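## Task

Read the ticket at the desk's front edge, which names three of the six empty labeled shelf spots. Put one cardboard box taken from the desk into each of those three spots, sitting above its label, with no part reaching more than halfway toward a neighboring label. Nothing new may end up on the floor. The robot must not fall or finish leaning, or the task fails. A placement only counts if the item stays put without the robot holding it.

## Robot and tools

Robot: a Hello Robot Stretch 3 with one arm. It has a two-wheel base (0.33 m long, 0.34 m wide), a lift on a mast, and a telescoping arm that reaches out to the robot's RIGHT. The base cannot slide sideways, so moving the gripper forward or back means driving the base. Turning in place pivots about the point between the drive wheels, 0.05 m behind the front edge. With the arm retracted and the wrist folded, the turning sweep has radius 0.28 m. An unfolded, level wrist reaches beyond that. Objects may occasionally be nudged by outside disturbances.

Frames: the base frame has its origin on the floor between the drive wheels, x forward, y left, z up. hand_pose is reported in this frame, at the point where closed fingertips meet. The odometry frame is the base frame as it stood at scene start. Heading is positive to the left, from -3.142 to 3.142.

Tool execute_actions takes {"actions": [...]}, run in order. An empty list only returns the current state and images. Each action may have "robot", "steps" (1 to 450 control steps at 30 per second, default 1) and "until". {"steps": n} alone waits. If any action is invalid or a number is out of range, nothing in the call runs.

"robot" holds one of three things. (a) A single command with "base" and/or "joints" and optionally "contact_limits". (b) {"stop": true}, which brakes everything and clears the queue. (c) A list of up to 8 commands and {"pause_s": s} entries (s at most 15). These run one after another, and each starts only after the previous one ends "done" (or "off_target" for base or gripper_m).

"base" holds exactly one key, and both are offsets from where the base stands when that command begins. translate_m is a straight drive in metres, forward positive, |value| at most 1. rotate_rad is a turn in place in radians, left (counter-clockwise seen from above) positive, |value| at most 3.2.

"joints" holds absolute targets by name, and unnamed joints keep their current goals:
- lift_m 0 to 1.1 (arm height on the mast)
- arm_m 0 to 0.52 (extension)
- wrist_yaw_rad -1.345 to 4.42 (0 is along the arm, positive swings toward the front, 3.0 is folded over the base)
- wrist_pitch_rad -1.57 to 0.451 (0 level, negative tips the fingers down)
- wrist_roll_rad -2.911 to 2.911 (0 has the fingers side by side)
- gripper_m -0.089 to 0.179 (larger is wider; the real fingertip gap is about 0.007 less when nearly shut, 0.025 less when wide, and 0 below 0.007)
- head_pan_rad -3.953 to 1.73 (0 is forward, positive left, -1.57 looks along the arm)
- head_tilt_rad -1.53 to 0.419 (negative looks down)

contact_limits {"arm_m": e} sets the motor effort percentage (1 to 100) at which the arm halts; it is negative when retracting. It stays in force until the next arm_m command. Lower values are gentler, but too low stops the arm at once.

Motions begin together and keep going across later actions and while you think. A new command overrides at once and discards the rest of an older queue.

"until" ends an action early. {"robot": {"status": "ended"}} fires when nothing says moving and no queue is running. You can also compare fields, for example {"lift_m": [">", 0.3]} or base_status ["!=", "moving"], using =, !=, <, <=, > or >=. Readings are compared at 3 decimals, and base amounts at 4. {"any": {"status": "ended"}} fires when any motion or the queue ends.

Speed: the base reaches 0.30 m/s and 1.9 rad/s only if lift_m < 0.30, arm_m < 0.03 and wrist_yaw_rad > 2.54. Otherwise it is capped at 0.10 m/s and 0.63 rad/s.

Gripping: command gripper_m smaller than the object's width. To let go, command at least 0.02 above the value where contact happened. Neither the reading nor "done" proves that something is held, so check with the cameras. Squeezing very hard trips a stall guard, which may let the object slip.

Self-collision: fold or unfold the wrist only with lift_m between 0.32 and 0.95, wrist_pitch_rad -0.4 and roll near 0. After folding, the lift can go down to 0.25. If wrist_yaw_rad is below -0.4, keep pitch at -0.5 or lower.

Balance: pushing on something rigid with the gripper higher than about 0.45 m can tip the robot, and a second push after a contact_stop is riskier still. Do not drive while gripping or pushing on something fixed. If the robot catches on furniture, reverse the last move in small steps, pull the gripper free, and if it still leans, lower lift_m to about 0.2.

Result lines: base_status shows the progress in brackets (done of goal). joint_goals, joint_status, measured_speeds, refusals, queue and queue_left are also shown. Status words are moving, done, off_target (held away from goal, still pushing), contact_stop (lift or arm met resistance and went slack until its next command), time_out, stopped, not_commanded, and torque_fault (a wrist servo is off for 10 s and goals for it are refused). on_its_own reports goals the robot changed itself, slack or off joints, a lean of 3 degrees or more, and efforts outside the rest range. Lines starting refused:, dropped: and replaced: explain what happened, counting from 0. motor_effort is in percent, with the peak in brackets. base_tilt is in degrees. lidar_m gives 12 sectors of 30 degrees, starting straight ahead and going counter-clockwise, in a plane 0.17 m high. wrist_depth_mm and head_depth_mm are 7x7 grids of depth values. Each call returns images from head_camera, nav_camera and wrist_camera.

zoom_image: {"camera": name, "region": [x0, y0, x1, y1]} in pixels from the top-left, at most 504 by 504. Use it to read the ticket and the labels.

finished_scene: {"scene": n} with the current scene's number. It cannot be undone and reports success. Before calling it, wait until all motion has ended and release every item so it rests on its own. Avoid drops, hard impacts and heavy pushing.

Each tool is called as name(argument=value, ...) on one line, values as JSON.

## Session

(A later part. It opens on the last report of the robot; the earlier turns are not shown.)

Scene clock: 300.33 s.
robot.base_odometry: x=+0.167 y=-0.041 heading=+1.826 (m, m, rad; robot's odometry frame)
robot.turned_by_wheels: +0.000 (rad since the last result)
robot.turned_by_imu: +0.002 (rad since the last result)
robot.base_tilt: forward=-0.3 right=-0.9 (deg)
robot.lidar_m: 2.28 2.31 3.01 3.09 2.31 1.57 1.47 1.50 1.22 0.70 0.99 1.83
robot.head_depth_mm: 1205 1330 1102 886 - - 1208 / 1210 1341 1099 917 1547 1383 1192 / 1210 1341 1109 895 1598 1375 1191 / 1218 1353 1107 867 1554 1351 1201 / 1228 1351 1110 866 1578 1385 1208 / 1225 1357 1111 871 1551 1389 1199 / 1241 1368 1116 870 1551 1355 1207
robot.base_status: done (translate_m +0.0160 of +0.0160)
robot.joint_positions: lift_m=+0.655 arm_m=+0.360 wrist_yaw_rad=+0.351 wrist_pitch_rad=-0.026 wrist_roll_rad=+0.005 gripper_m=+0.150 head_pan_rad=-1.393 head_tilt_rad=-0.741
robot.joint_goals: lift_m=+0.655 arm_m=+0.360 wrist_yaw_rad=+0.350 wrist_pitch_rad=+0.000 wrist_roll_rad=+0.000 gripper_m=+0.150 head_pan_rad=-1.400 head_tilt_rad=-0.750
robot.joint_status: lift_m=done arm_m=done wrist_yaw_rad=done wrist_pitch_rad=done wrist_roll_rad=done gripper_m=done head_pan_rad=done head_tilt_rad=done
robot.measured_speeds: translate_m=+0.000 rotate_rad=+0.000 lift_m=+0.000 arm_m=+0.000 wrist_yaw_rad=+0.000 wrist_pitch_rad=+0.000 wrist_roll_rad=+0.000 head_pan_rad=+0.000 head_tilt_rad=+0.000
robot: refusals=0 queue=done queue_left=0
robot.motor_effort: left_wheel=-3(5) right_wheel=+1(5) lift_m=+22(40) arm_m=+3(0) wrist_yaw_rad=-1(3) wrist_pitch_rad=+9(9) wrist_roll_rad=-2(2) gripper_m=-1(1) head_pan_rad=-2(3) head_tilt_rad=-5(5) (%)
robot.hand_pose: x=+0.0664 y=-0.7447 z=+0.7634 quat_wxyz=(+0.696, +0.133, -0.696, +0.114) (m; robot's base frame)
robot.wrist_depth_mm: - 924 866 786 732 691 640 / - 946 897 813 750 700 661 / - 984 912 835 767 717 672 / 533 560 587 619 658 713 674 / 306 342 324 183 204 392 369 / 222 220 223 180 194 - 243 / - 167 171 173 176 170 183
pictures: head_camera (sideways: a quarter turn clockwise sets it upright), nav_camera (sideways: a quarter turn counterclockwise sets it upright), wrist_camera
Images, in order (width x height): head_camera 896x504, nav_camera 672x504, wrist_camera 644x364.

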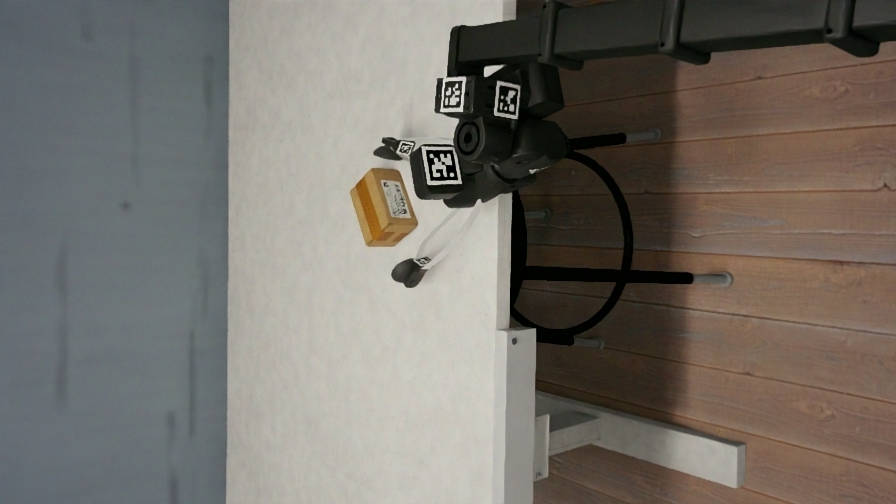

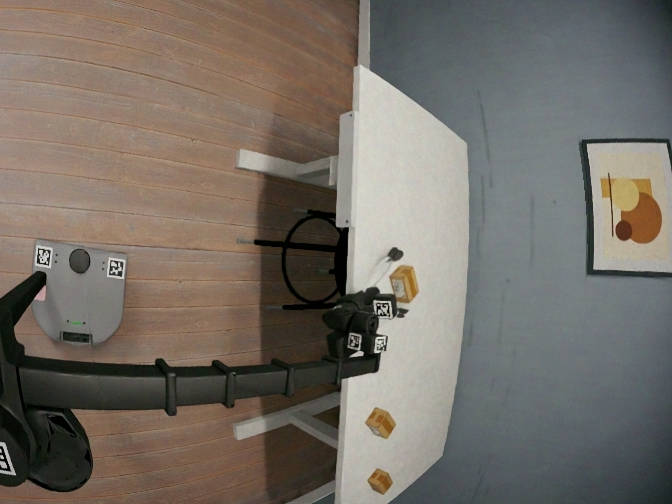

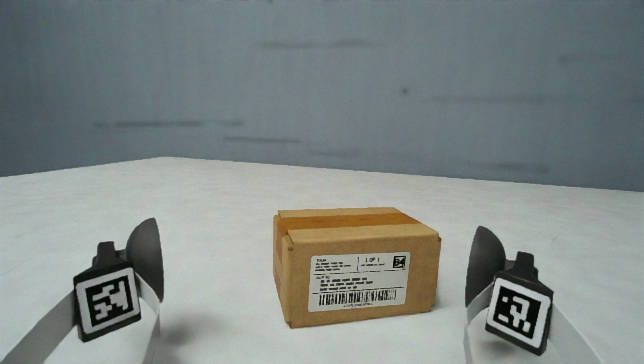

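execute_actions(actions=[{"robot":[{"joints":{"arm_m":0.42}},{"joints":{"gripper_m":0.055}},{"joints":{"lift_m":0.70}},{"joints":{"arm_m":0.05}}],"steps":450,"until":{"robot":{"status":"ended"}}}])

Scene clock: 311.63 s.
robot.base_odometry: x=+0.167 y=-0.041 heading=+1.826 (m, m, rad; robot's odometry frame)
robot.turned_by_wheels: +0.000 (rad since the last result)
robot.turned_by_imu: +0.003 (rad since the last result)
robot.base_tilt: forward=-0.6 right=-0.8 (deg)
robot.lidar_m: 2.28 2.31 3.02 3.08 2.31 1.58 1.47 1.50 1.22 0.71 0.99 1.83
robot.head_depth_mm: 1209 1331 1097 861 1630 1374 - / 1213 1332 1104 865 1628 1377 - / 1207 1348 1104 863 1339 - - / 1222 1358 1105 865 607 1319 1196 / 1228 1356 1107 870 1548 1376 1206 / 1235 1358 1113 867 1562 1401 1197 / 1243 1375 1111 868 1550 1367 1196
robot.base_status: done (translate_m +0.0160 of +0.0160)
robot.joint_positions: lift_m=+0.700 arm_m=+0.050 wrist_yaw_rad=+0.350 wrist_pitch_rad=-0.027 wrist_roll_rad=+0.005 gripper_m=+0.062 head_pan_rad=-1.393 head_tilt_rad=-0.741
robot.joint_goals: lift_m=+0.700 arm_m=+0.050 wrist_yaw_rad=+0.350 wrist_pitch_rad=+0.000 wrist_roll_rad=+0.000 gripper_m=+0.061 head_pan_rad=-1.400 head_tilt_rad=-0.750
robot.joint_status: lift_m=done arm_m=done wrist_yaw_rad=done wrist_pitch_rad=done wrist_roll_rad=done gripper_m=done head_pan_rad=done head_tilt_rad=done
robot.measured_speeds: translate_m=+0.000 rotate_rad=+0.000 lift_m=+0.000 arm_m=+0.000 wrist_yaw_rad=+0.000 wrist_pitch_rad=+0.000 wrist_roll_rad=+0.000 head_pan_rad=+0.000 head_tilt_rad=+0.000
robot: refusals=0 queue=done queue_left=0
robot.on_its_own: gripper_m is held at +0.061, not at your +0.055, by its stall guard, which is not easing now
robot.motor_effort: left_wheel=-3(3) right_wheel=+1(1) lift_m=+41(41) arm_m=-4(5) wrist_yaw_rad=-1(1) wrist_pitch_rad=+9(9) wrist_roll_rad=-2(2) gripper_m=-22(99) head_pan_rad=-2(3) head_tilt_rad=-5(5) (%)
robot.hand_pose: x=+0.0662 y=-0.4353 z=+0.8073 quat_wxyz=(+0.696, +0.133, -0.696, +0.113) (m; robot's base frame)
robot.wrist_depth_mm: - - - - - 963 909 / - - - - - 995 914 / - - - - - 985 932 / - 799 813 880 929 977 931 / 468 444 460 466 505 508 523 / - 402 122 128 135 340 344 / - - 120 127 137 - 291
pictures: head_camera (sideways: a quarter turn clockwise sets it upright), nav_camera (sideways: a quarter turn counterclockwise sets it upright), wrist_camera
Images, in order (width x height): head_camera 896x504, nav_camera 672x504, wrist_camera 644x364.

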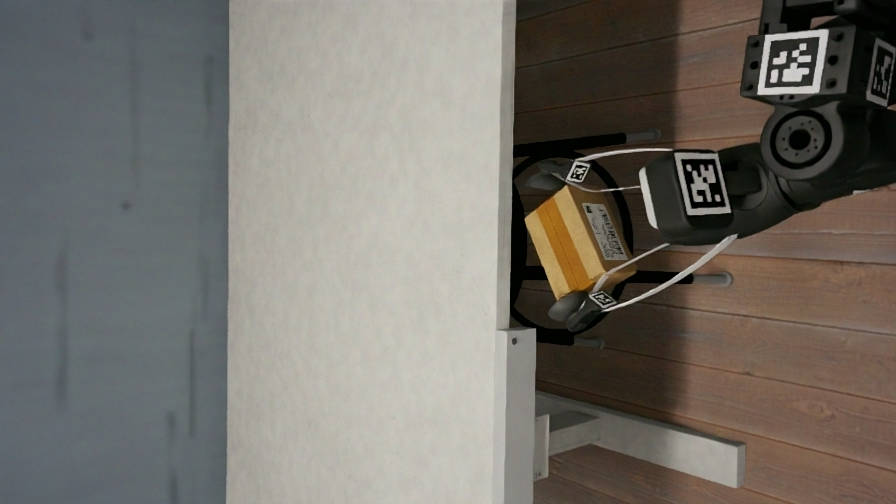

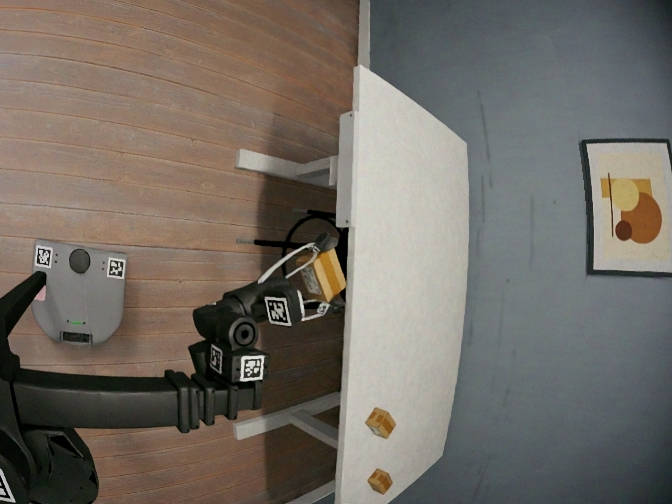

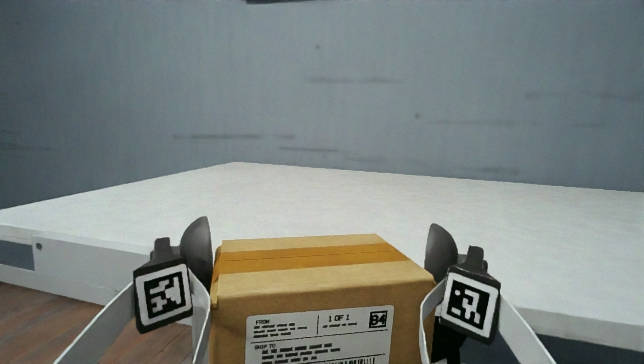

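execute_actions(actions=[{"robot":[{"base":{"rotate_rad":1.48},"joints":{"wrist_yaw_rad":0.0,"arm_m":0.0,"lift_m":0.6,"head_pan_rad":-1.57,"head_tilt_rad":-0.8}},{"base":{"translate_m":1.0}},{"base":{"translate_m":1.0}},{"base":{"translate_m":0.49}},{"base":{"rotate_rad":1.72}}],"steps":450,"until":{"robot":{"status":"ended"}}},{"steps":450,"until":{"robot":{"status":"ended"}}},{"steps":450,"until":{"robot":{"status":"ended"}}}])

Scene clock: 351.57 s.
robot.base_odometry: x=-2.290 y=-0.449 heading=-1.257 (m, m, rad; robot's odometry frame)
robot.turned_by_wheels: +3.200 (rad since the last result)
robot.turned_by_imu: +3.192 (rad since the last result)
robot.base_tilt: forward=-0.5 right=-0.8 (deg)
robot.lidar_m: 1.89 1.96 2.67 3.42 2.69 1.95 1.46 1.03 0.91 0.61 0.94 0.91
robot.head_depth_mm: 724 860 995 1092 1341 1290 1201 / 728 861 996 1097 1340 1287 1199 / 660 619 954 1057 976 1268 1213 / 781 885 1023 1183 1360 1290 1157 / 780 889 1019 1208 1475 1347 1183 / 779 885 1013 1207 1465 1349 1179 / 776 873 1013 1202 1461 1348 1175
robot.base_status: done (rotate_rad +1.7198 of +1.7200)
robot.joint_positions: lift_m=+0.600 arm_m=+0.000 wrist_yaw_rad=+0.001 wrist_pitch_rad=-0.027 wrist_roll_rad=+0.005 gripper_m=+0.065 head_pan_rad=-1.563 head_tilt_rad=-0.790
robot.joint_goals: lift_m=+0.600 arm_m=+0.000 wrist_yaw_rad=+0.000 wrist_pitch_rad=+0.000 wrist_roll_rad=+0.000 gripper_m=+0.064 head_pan_rad=-1.570 head_tilt_rad=-0.800
robot.joint_status: lift_m=done arm_m=done wrist_yaw_rad=done wrist_pitch_rad=done wrist_roll_rad=done gripper_m=done head_pan_rad=done head_tilt_rad=done
robot.measured_speeds: translate_m=+0.000 rotate_rad=+0.000 lift_m=+0.000 arm_m=+0.000 wrist_yaw_rad=+0.000 wrist_pitch_rad=+0.000 wrist_roll_rad=+0.000 head_pan_rad=+0.000 head_tilt_rad=+0.000
robot: refusals=0 queue=done queue_left=0
robot.on_its_own: gripper_m is held at +0.064, not at your +0.055, by its stall guard, which is not easing now
robot.motor_effort: left_wheel=-3(7) right_wheel=+2(6) lift_m=+23(41) arm_m=-4(2) wrist_yaw_rad=-1(2) wrist_pitch_rad=+9(9) wrist_roll_rad=-3(2) gripper_m=-21(22) head_pan_rad=-2(10) head_tilt_rad=-5(14) (%)
robot.hand_pose: x=-0.0212 y=-0.4008 z=+0.7080 quat_wxyz=(+0.706, +0.010, -0.709, -0.009) (m; robot's base frame)
robot.wrist_depth_mm: 630 631 622 625 591 584 580 / 650 646 646 646 605 593 587 / 668 670 658 653 622 622 600 / 689 688 677 681 638 630 620 / 711 703 686 459 644 650 641 / 720 716 122 128 135 571 511 / 749 754 120 127 137 408 432
pictures: head_camera (sideways: a quarter turn clockwise sets it upright), nav_camera (sideways: a quarter turn counterclockwise sets it upright), wrist_camera
Images, in order (width x height): head_camera 896x504, nav_camera 672x504, wrist_camera 644x364.

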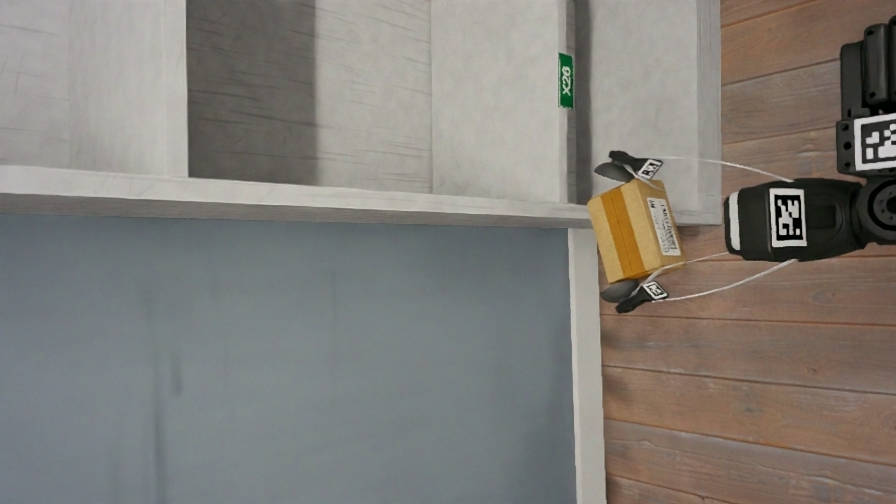

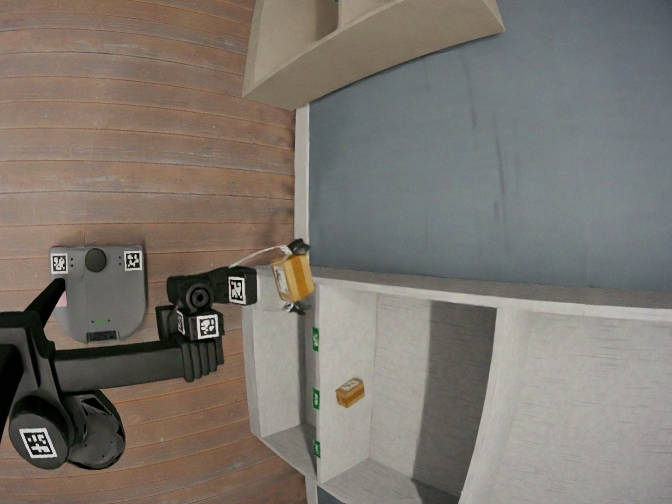

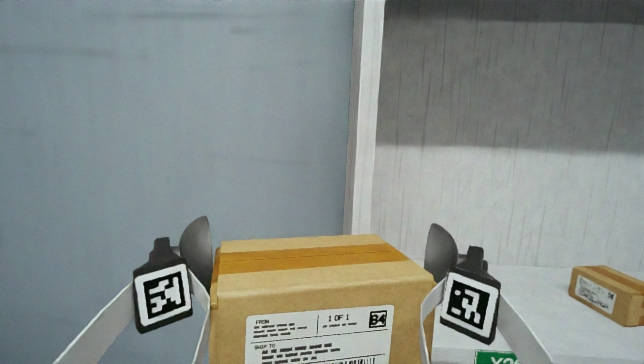

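execute_actions(actions=[{"robot":[{"base":{"translate_m":-0.23},"joints":{"lift_m":0.51}},{"joints":{"arm_m":0.28}}],"steps":300,"until":{"robot":{"status":"ended"}}}])

Scene clock: 360.17 s.
robot.base_odometry: x=-2.360 y=-0.230 heading=-1.257 (m, m, rad; robot's odometry frame)
robot.turned_by_wheels: +0.000 (rad since the last result)
robot.turned_by_imu: +0.000 (rad since the last result)
robot.base_tilt: forward=-0.6 right=-0.8 (deg)
robot.lidar_m: 2.12 2.20 2.99 3.48 2.37 1.72 1.22 0.85 0.85 0.63 0.64 1.10
robot.head_depth_mm: 727 853 988 1084 1342 1290 1176 / 727 856 987 1085 1000 1290 - / 729 852 989 1085 971 1259 1173 / 727 851 980 1084 1348 1286 1174 / 730 616 985 1083 1109 1276 1178 / 718 618 793 876 1422 1359 1180 / 538 612 1015 1197 1461 1346 1180
robot.base_status: done (translate_m -0.2300 of -0.2300)
robot.joint_positions: lift_m=+0.510 arm_m=+0.280 wrist_yaw_rad=+0.001 wrist_pitch_rad=-0.027 wrist_roll_rad=+0.005 gripper_m=+0.065 head_pan_rad=-1.563 head_tilt_rad=-0.790
robot.joint_goals: lift_m=+0.510 arm_m=+0.280 wrist_yaw_rad=+0.000 wrist_pitch_rad=+0.000 wrist_roll_rad=+0.000 gripper_m=+0.064 head_pan_rad=-1.570 head_tilt_rad=-0.800
robot.joint_status: lift_m=done arm_m=done wrist_yaw_rad=done wrist_pitch_rad=done wrist_roll_rad=done gripper_m=done head_pan_rad=done head_tilt_rad=done
robot.measured_speeds: translate_m=+0.000 rotate_rad=+0.000 lift_m=+0.000 arm_m=+0.000 wrist_yaw_rad=+0.000 wrist_pitch_rad=+0.000 wrist_roll_rad=+0.000 head_pan_rad=+0.000 head_tilt_rad=+0.000
robot: refusals=0 queue=done queue_left=0
robot.on_its_own: gripper_m is held at +0.064, not at your +0.055, by its stall guard, which is not easing now
robot.motor_effort: left_wheel=-2(6) right_wheel=+1(1) lift_m=+23(24) arm_m=+3(2) wrist_yaw_rad=+0(1) wrist_pitch_rad=+9(9) wrist_roll_rad=-2(2) gripper_m=-21(20) head_pan_rad=-2(3) head_tilt_rad=-6(5) (%)
robot.hand_pose: x=-0.0213 y=-0.6802 z=+0.6180 quat_wxyz=(+0.706, +0.010, -0.709, -0.010) (m; robot's base frame)
robot.wrist_depth_mm: 221 307 330 326 324 320 316 / 222 310 338 333 331 328 326 / 225 315 349 343 339 335 334 / 226 316 356 352 353 346 342 / 229 321 365 361 359 356 354 / 230 286 122 128 135 361 356 / 223 248 120 127 137 250 213
pictures: head_camera (sideways: a quarter turn clockwise sets it upright), nav_camera (sideways: a quarter turn counterclockwise sets it upright), wrist_camera
Images, in order (width x height): head_camera 896x504, nav_camera 672x504, wrist_camera 644x364.

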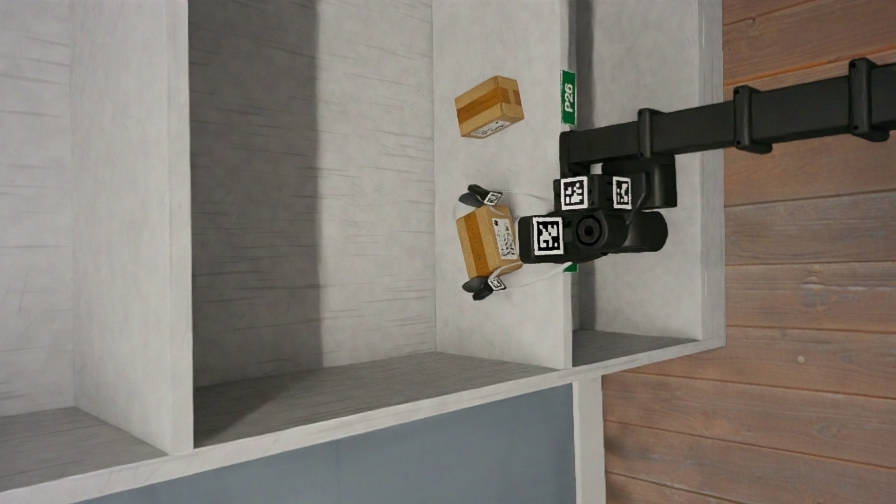

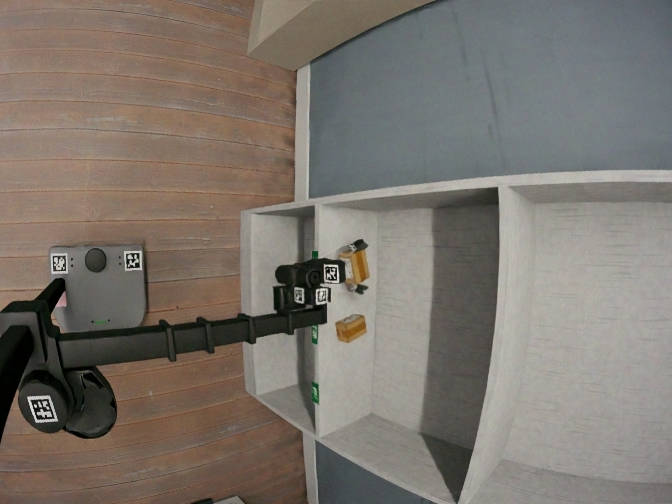

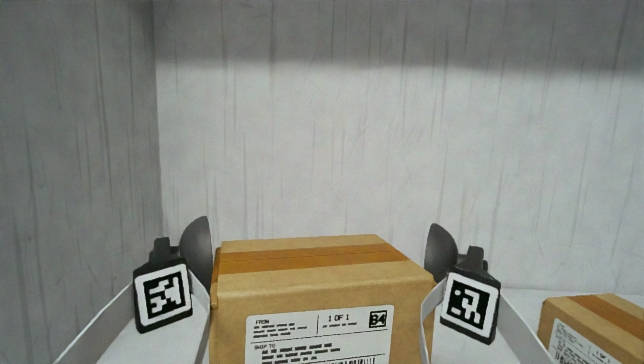

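execute_actions(actions=[{"robot":[{"base":{"translate_m":0.015}},{"joints":{"lift_m":0.458}},{"joints":{"gripper_m":0.105}},{"joints":{"arm_m":0.0}},{"base":{"translate_m":-0.43}}],"steps":400,"until":{"robot":{"status":"ended"}}}])

Scene clock: 374.30 s.
robot.base_odometry: x=-2.488 y=+0.165 heading=-1.257 (m, m, rad; robot's odometry frame)
robot.turned_by_wheels: +0.000 (rad since the last result)
robot.turned_by_imu: -0.001 (rad since the last result)
robot.base_tilt: forward=-0.5 right=-0.9 (deg)
robot.lidar_m: 2.54 2.63 3.33 3.46 1.78 1.29 0.81 0.84 0.63 0.71 0.84 1.28
robot.head_depth_mm: 543 611 1020 1243 1471 1342 1172 / 713 613 822 920 1443 1336 1180 / 720 617 979 1075 1207 1276 1189 / 725 616 981 1086 1001 1294 1199 / 721 618 974 1085 1346 1281 1183 / 723 621 971 1086 981 1282 1184 / 723 621 974 1091 1003 1258 1179
robot.base_status: done (translate_m -0.4300 of -0.4300)
robot.joint_positions: lift_m=+0.458 arm_m=+0.000 wrist_yaw_rad=+0.000 wrist_pitch_rad=-0.026 wrist_roll_rad=+0.005 gripper_m=+0.105 head_pan_rad=-1.563 head_tilt_rad=-0.790
robot.joint_goals: lift_m=+0.458 arm_m=+0.000 wrist_yaw_rad=+0.000 wrist_pitch_rad=+0.000 wrist_roll_rad=+0.000 gripper_m=+0.105 head_pan_rad=-1.570 head_tilt_rad=-0.800
robot.joint_status: lift_m=done arm_m=done wrist_yaw_rad=done wrist_pitch_rad=done wrist_roll_rad=done gripper_m=done head_pan_rad=done head_tilt_rad=done
robot.measured_speeds: translate_m=+0.000 rotate_rad=+0.000 lift_m=+0.000 arm_m=+0.000 wrist_yaw_rad=+0.000 wrist_pitch_rad=+0.000 wrist_roll_rad=+0.000 head_pan_rad=+0.000 head_tilt_rad=+0.000
robot: refusals=0 queue=done queue_left=0
robot.motor_effort: left_wheel=-2(8) right_wheel=+1(4) lift_m=+23(23) arm_m=-4(6) wrist_yaw_rad=+0(2) wrist_pitch_rad=+9(10) wrist_roll_rad=-2(2) gripper_m=+0(70) head_pan_rad=-2(3) head_tilt_rad=-6(5) (%)
robot.hand_pose: x=-0.0214 y=-0.4008 z=+0.5662 quat_wxyz=(+0.706, +0.010, -0.709, -0.010) (m; robot's base frame)
robot.wrist_depth_mm: 598 595 593 586 581 404 619 / 619 612 608 608 591 400 636 / 641 635 619 615 607 654 660 / 568 508 624 627 547 668 683 / 532 381 423 378 411 692 695 / 684 691 667 666 671 709 720 / 708 714 704 693 675 739 748
pictures: head_camera (sideways: a quarter turn clockwise sets it upright), nav_camera (sideways: a quarter turn counterclockwise sets it upright), wrist_camera
Images, in order (width x height): head_camera 896x504, nav_camera 672x504, wrist_camera 644x364.

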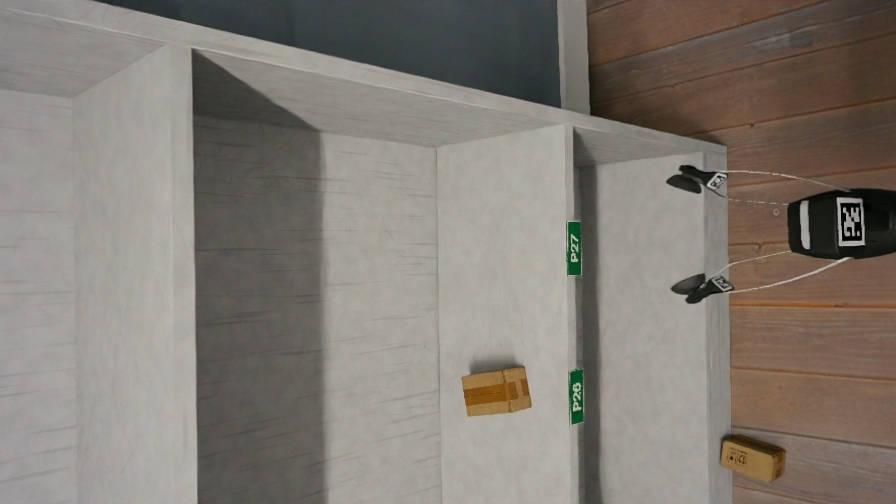

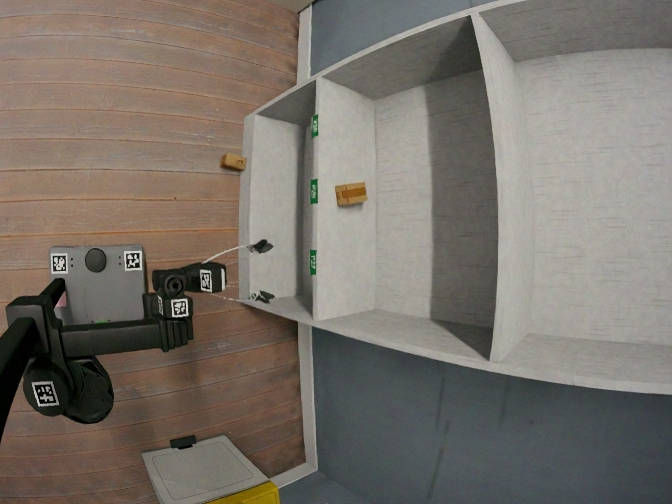

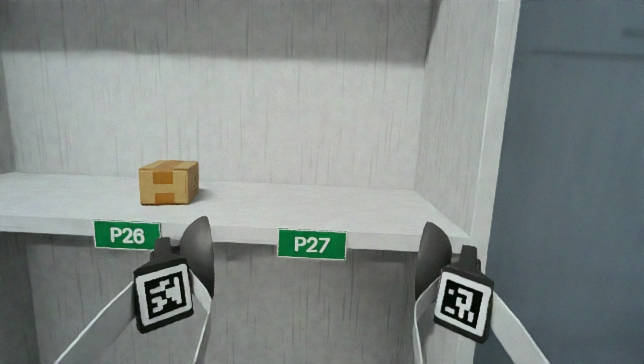

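execute_actions(actions=[{"robot":[{"base":{"translate_m":0.40},"joints":{"wrist_pitch_rad":-0.9,"gripper_m":0.13,"lift_m":0.3,"head_tilt_rad":-1.2}}],"steps":400,"until":{"robot":{"status":"ended"}}}])

Scene clock: 387.10 s.
robot.base_odometry: x=-2.365 y=-0.215 heading=-1.257 (m, m, rad; robot's odometry frame)
robot.turned_by_wheels: +0.000 (rad since the last result)
robot.turned_by_imu: +0.006 (rad since the last result)
robot.base_tilt: forward=-0.4 right=-0.9 (deg)
robot.lidar_m: 2.14 2.21 3.04 3.24 2.35 1.70 1.21 0.85 0.84 0.69 0.64 1.11
robot.head_depth_mm: 928 989 1375 1366 1290 1199 - / 925 945 1367 1363 1290 1236 - / 924 982 1371 1365 1303 - - / 926 985 1374 1347 1315 - - / 925 990 1352 1371 1290 1201 1116 / 876 907 1407 1396 1289 1194 1119 / 689 1176 1464 1402 1287 1199 1121
robot.base_status: done (translate_m +0.4000 of +0.4000)
robot.joint_positions: lift_m=+0.300 arm_m=+0.000 wrist_yaw_rad=+0.000 wrist_pitch_rad=-0.906 wrist_roll_rad=+0.005 gripper_m=+0.130 head_pan_rad=-1.563 head_tilt_rad=-1.185
robot.joint_goals: lift_m=+0.300 arm_m=+0.000 wrist_yaw_rad=+0.000 wrist_pitch_rad=-0.900 wrist_roll_rad=+0.000 gripper_m=+0.130 head_pan_rad=-1.570 head_tilt_rad=-1.200
robot.joint_status: lift_m=done arm_m=done wrist_yaw_rad=done wrist_pitch_rad=done wrist_roll_rad=done gripper_m=done head_pan_rad=done head_tilt_rad=done
robot.measured_speeds: translate_m=+0.000 rotate_rad=+0.000 lift_m=+0.000 arm_m=+0.000 wrist_yaw_rad=+0.000 wrist_pitch_rad=+0.000 wrist_roll_rad=+0.000 head_pan_rad=+0.000 head_tilt_rad=+0.000
robot: refusals=0 queue=done queue_left=0
robot.motor_effort: left_wheel=-3(5) right_wheel=+1(4) lift_m=+22(23) arm_m=-4(3) wrist_yaw_rad=-1(0) wrist_pitch_rad=+2(9) wrist_roll_rad=-2(2) gripper_m=+0(80) head_pan_rad=-3(2) head_tilt_rad=-8(36) (%)
robot.hand_pose: x=-0.0216 y=-0.2844 z=+0.2226 quat_wxyz=(+0.634, +0.309, -0.637, -0.310) (m; robot's base frame)
robot.wrist_depth_mm: 591 587 454 449 452 456 459 / 532 536 499 468 480 466 456 / 481 481 483 473 493 495 505 / 437 437 444 447 447 453 455 / 406 409 409 409 415 414 416 / 374 - 379 381 382 394 385 / 349 345 352 354 357 352 360
pictures: head_camera (sideways: a quarter turn clockwise sets it upright), nav_camera (sideways: a quarter turn counterclockwise sets it upright), wrist_camera
Images, in order (width x height): head_camera 896x504, nav_camera 672x504, wrist_camera 644x364.

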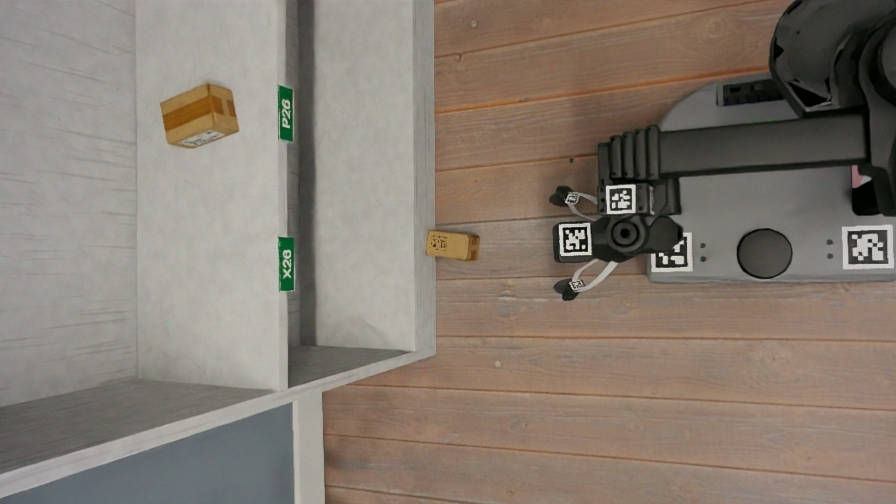

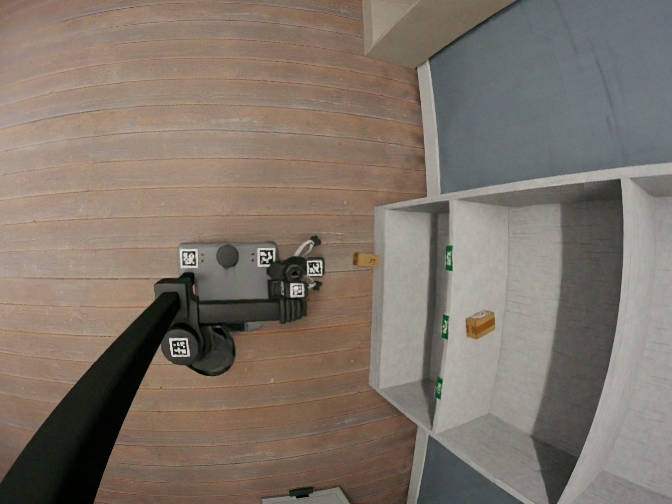

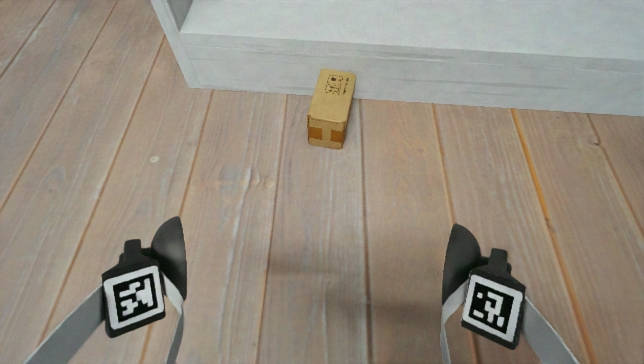

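execute_actions(actions=[{"robot":[{"base":{"translate_m":-0.012},"joints":{"arm_m":0.27,"lift_m":0.2,"gripper_m":0.10}},{"joints":{"lift_m":0.12}}],"steps":400,"until":{"robot":{"status":"ended"}}}])

Scene clock: 394.87 s.
robot.base_odometry: x=-2.369 y=-0.204 heading=-1.257 (m, m, rad; robot's odometry frame)
robot.turned_by_wheels: +0.000 (rad since the last result)
robot.turned_by_imu: +0.002 (rad since the last result)
robot.base_tilt: forward=-0.3 right=-0.9 (deg)
robot.lidar_m: 2.15 2.23 3.03 3.25 2.33 1.68 1.20 1.25 0.83 0.73 0.64 1.12
robot.head_depth_mm: 930 990 1367 1361 1297 1197 1121 / 929 950 1374 1366 1286 1224 - / 926 990 1370 1353 1295 - - / 926 989 1362 1327 1285 - - / 924 986 1365 1364 1297 1207 1122 / 878 956 1201 1399 1290 1191 1118 / 681 1175 1480 1399 1284 1202 1130
robot.base_status: done (translate_m -0.0120 of -0.0120)
robot.joint_positions: lift_m=+0.120 arm_m=+0.270 wrist_yaw_rad=+0.000 wrist_pitch_rad=-0.906 wrist_roll_rad=+0.005 gripper_m=+0.100 head_pan_rad=-1.563 head_tilt_rad=-1.185
robot.joint_goals: lift_m=+0.120 arm_m=+0.270 wrist_yaw_rad=+0.000 wrist_pitch_rad=-0.900 wrist_roll_rad=+0.000 gripper_m=+0.100 head_pan_rad=-1.570 head_tilt_rad=-1.200
robot.joint_status: lift_m=done arm_m=done wrist_yaw_rad=done wrist_pitch_rad=done wrist_roll_rad=done gripper_m=done head_pan_rad=done head_tilt_rad=done
robot.measured_speeds: translate_m=+0.000 rotate_rad=+0.000 lift_m=+0.000 arm_m=+0.000 wrist_yaw_rad=+0.000 wrist_pitch_rad=+0.000 wrist_roll_rad=+0.000 head_pan_rad=+0.000 head_tilt_rad=+0.000
robot: refusals=0 queue=done queue_left=0
robot.motor_effort: left_wheel=-3(6) right_wheel=+1(2) lift_m=+23(23) arm_m=+3(1) wrist_yaw_rad=+0(0) wrist_pitch_rad=+2(2) wrist_roll_rad=-2(2) gripper_m=+0(79) head_pan_rad=-3(1) head_tilt_rad=-9(8) (%)
robot.hand_pose: x=-0.0216 y=-0.5537 z=+0.0425 quat_wxyz=(+0.634, +0.309, -0.637, -0.311) (m; robot's base frame)
robot.wrist_depth_mm: 160 161 163 165 165 167 168 / 147 148 146 147 148 149 150 / 175 170 165 160 156 151 148 / 225 221 210 168 197 190 184 / 214 215 216 154 221 220 218 / 198 201 144 143 202 205 205 / 185 184 181 135 189 187 190
pictures: head_camera (sideways: a quarter turn clockwise sets it upright), nav_camera (sideways: a quarter turn counterclockwise sets it upright), wrist_camera
Images, in order (width x height): head_camera 896x504, nav_camera 672x504, wrist_camera 644x364.

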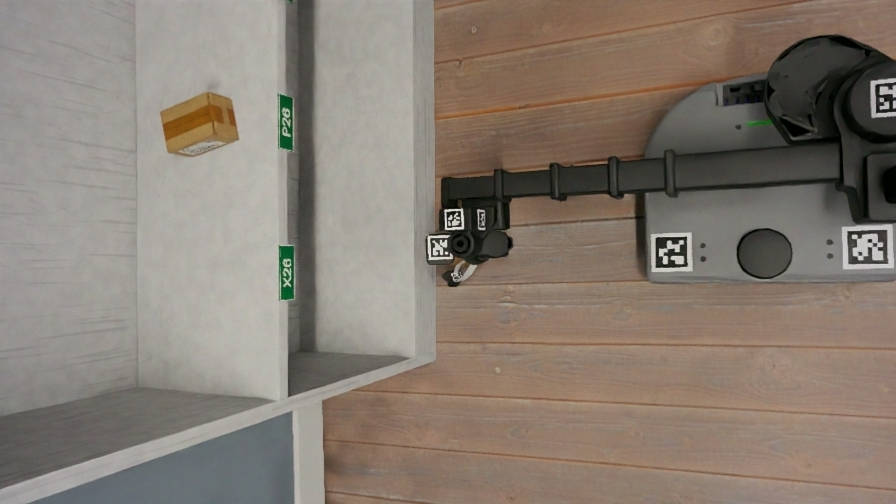

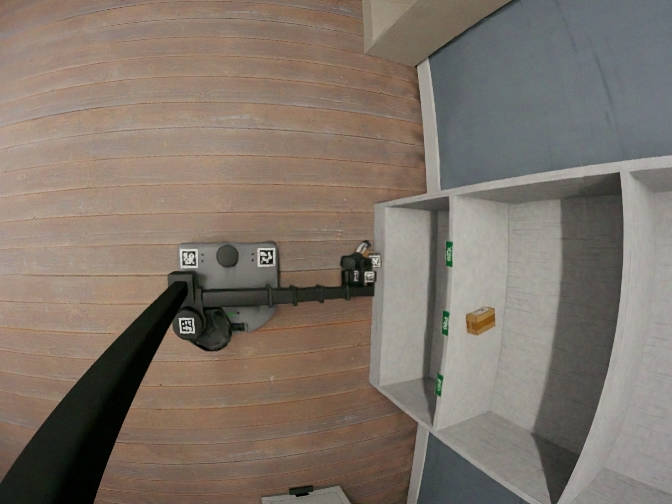

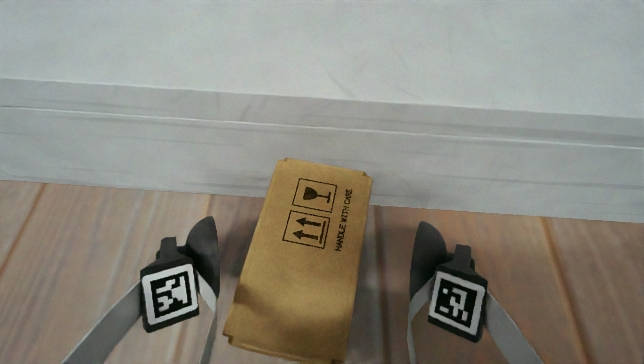

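execute_actions(actions=[{"robot":[{"joints":{"gripper_m":0.02}},{"joints":{"arm_m":0.2}},{"joints":{"lift_m":0.3,"arm_m":0.0}},{"base":{"translate_m":0.03},"joints":{"lift_m":0.68,"head_tilt_rad":-0.8}}],"steps":400,"until":{"robot":{"status":"ended"}}}])

Scene clock: 407.33 s.
robot.base_odometry: x=-2.360 y=-0.233 heading=-1.257 (m, m, rad; robot's odometry frame)
robot.turned_by_wheels: +0.000 (rad since the last result)
robot.turned_by_imu: +0.003 (rad since the last result)
robot.base_tilt: forward=-0.5 right=-1.0 (deg)
robot.lidar_m: 2.12 2.19 2.99 3.43 2.37 1.72 1.23 0.85 0.86 0.63 0.63 1.09
robot.head_depth_mm: 719 862 1000 1095 1332 1282 - / 720 858 1003 1097 1329 1284 - / 719 857 993 1094 1330 1284 - / 718 859 999 1100 1342 1287 1139 / 719 862 990 1093 1087 1282 1180 / 702 655 778 959 1446 1334 1170 / 540 618 1025 1216 1453 1350 1171
robot.base_status: done (translate_m +0.0300 of +0.0300)
robot.joint_positions: lift_m=+0.680 arm_m=+0.000 wrist_yaw_rad=+0.000 wrist_pitch_rad=-0.912 wrist_roll_rad=+0.005 gripper_m=+0.021 head_pan_rad=-1.563 head_tilt_rad=-0.804
robot.joint_goals: lift_m=+0.680 arm_m=+0.000 wrist_yaw_rad=+0.000 wrist_pitch_rad=-0.900 wrist_roll_rad=+0.000 gripper_m=+0.020 head_pan_rad=-1.570 head_tilt_rad=-0.800
robot.joint_status: lift_m=done arm_m=done wrist_yaw_rad=done wrist_pitch_rad=done wrist_roll_rad=done gripper_m=done head_pan_rad=done head_tilt_rad=done
robot.measured_speeds: translate_m=+0.000 rotate_rad=+0.000 lift_m=+0.000 arm_m=+0.000 wrist_yaw_rad=+0.000 wrist_pitch_rad=+0.000 wrist_roll_rad=+0.000 head_pan_rad=+0.000 head_tilt_rad=+0.000
robot: refusals=0 queue=done queue_left=0
robot.motor_effort: left_wheel=-3(5) right_wheel=+1(5) lift_m=+41(43) arm_m=-4(4) wrist_yaw_rad=+0(0) wrist_pitch_rad=+4(4) wrist_roll_rad=-2(2) gripper_m=-16(88) head_pan_rad=-2(3) head_tilt_rad=+2(31) (%)
robot.hand_pose: x=-0.0216 y=-0.2832 z=+0.6010 quat_wxyz=(+0.634, +0.311, -0.636, -0.312) (m; robot's base frame)
robot.wrist_depth_mm: 784 765 469 414 412 413 408 / 926 941 688 850 821 821 742 / 929 953 825 843 854 856 732 / 877 866 844 165 794 790 774 / 804 803 815 151 820 821 827 / 738 747 - 139 786 764 764 / 696 693 685 130 691 706 718
pictures: head_camera (sideways: a quarter turn clockwise sets it upright), nav_camera (sideways: a quarter turn counterclockwise sets it upright), wrist_camera
Images, in order (width x height): head_camera 896x504, nav_camera 672x504, wrist_camera 644x364.

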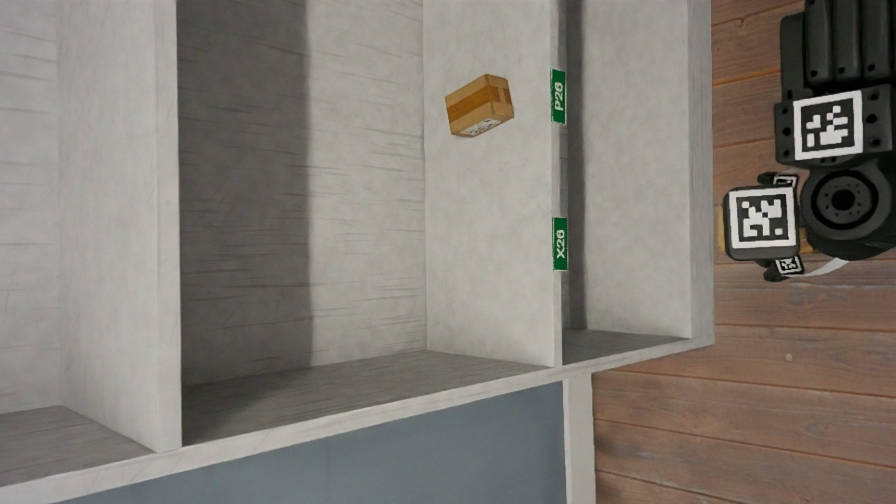

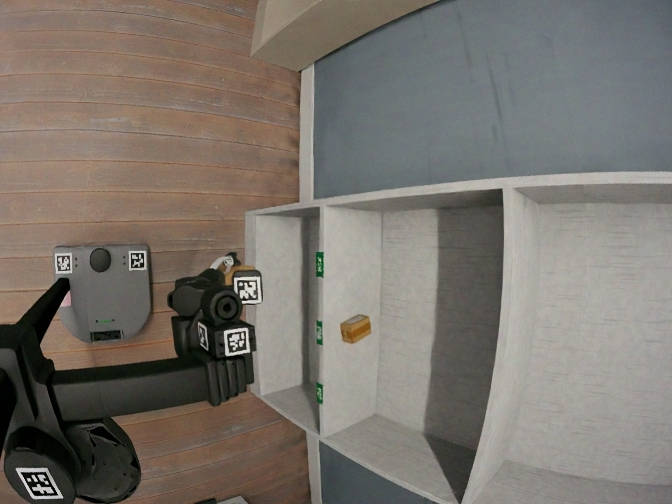

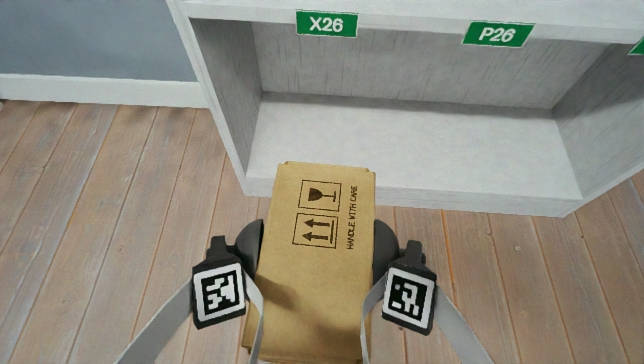

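execute_actions(actions=[{"robot":[{"joints":{"lift_m":0.72}},{"joints":{"arm_m":0.44}},{"joints":{"lift_m":0.665}},{"joints":{"gripper_m":0.10}},{"joints":{"lift_m":0.74}},{"joints":{"arm_m":0.1}}],"steps":450,"until":{"robot":{"status":"ended"}}}])

Scene clock: 425.10 s.
robot.base_odometry: x=-2.360 y=-0.233 heading=-1.257 (m, m, rad; robot's odometry frame)
robot.turned_by_wheels: +0.000 (rad since the last result)
robot.turned_by_imu: +0.004 (rad since the last result)
robot.base_tilt: forward=-0.4 right=-0.9 (deg)
robot.lidar_m: 2.12 2.20 2.99 3.46 2.37 1.72 1.23 0.85 0.86 0.63 0.64 1.10
robot.head_depth_mm: 721 861 1000 1095 982 - - / 719 856 1000 1092 961 - 1175 / 719 863 992 1088 968 - 1173 / 721 862 994 1097 979 1288 1173 / 718 861 991 1087 1084 1291 1171 / 702 653 781 960 1451 1336 1178 / 540 619 1020 1209 1448 1339 1173
robot.base_status: done (translate_m +0.0300 of +0.0300)
robot.joint_positions: lift_m=+0.740 arm_m=+0.100 wrist_yaw_rad=+0.000 wrist_pitch_rad=-0.912 wrist_roll_rad=+0.005 gripper_m=+0.100 head_pan_rad=-1.563 head_tilt_rad=-0.803
robot.joint_goals: lift_m=+0.740 arm_m=+0.100 wrist_yaw_rad=+0.000 wrist_pitch_rad=-0.900 wrist_roll_rad=+0.000 gripper_m=+0.100 head_pan_rad=-1.570 head_tilt_rad=-0.800
robot.joint_status: lift_m=done arm_m=done wrist_yaw_rad=done wrist_pitch_rad=done wrist_roll_rad=done gripper_m=done head_pan_rad=done head_tilt_rad=done
robot.measured_speeds: translate_m=+0.000 rotate_rad=+0.000 lift_m=+0.000 arm_m=+0.000 wrist_yaw_rad=+0.000 wrist_pitch_rad=+0.000 wrist_roll_rad=+0.000 head_pan_rad=+0.000 head_tilt_rad=+0.000
robot: refusals=0 queue=done queue_left=0
robot.motor_effort: left_wheel=-3(3) right_wheel=+1(1) lift_m=+40(42) arm_m=-4(1) wrist_yaw_rad=+0(0) wrist_pitch_rad=+4(4) wrist_roll_rad=-2(2) gripper_m=-1(79) head_pan_rad=-2(3) head_tilt_rad=+2(2) (%)
robot.hand_pose: x=-0.0216 y=-0.3831 z=+0.6610 quat_wxyz=(+0.633, +0.311, -0.636, -0.312) (m; robot's base frame)
robot.wrist_depth_mm: 674 362 466 406 483 421 489 / 784 756 426 422 432 425 438 / 957 945 555 874 853 410 412 / 938 943 807 828 852 859 723 / 861 860 844 791 798 792 768 / 804 811 808 816 810 825 829 / 746 746 755 765 758 755 762
pictures: head_camera (sideways: a quarter turn clockwise sets it upright), nav_camera (sideways: a quarter turn counterclockwise sets it upright), wrist_camera
Images, in order (width x height): head_camera 896x504, nav_camera 672x504, wrist_camera 644x364.

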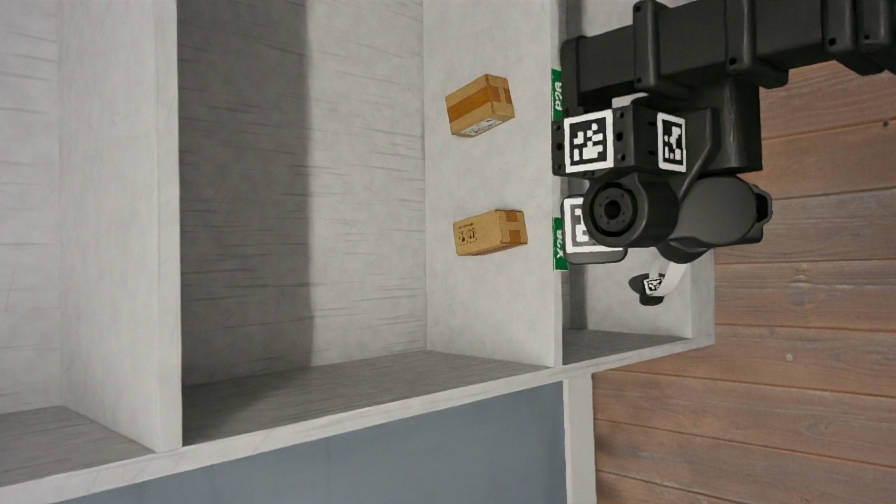

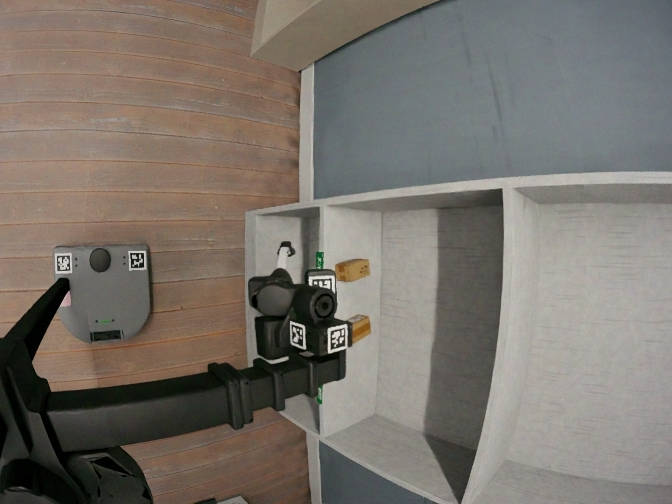

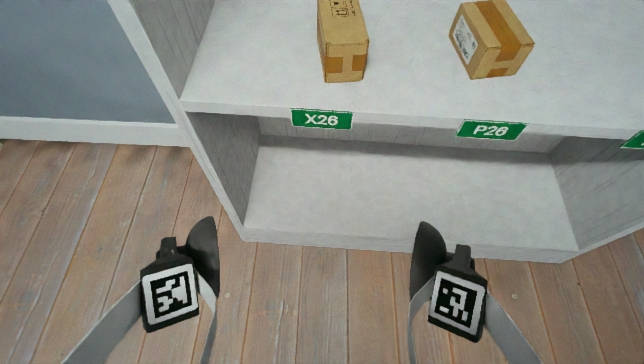

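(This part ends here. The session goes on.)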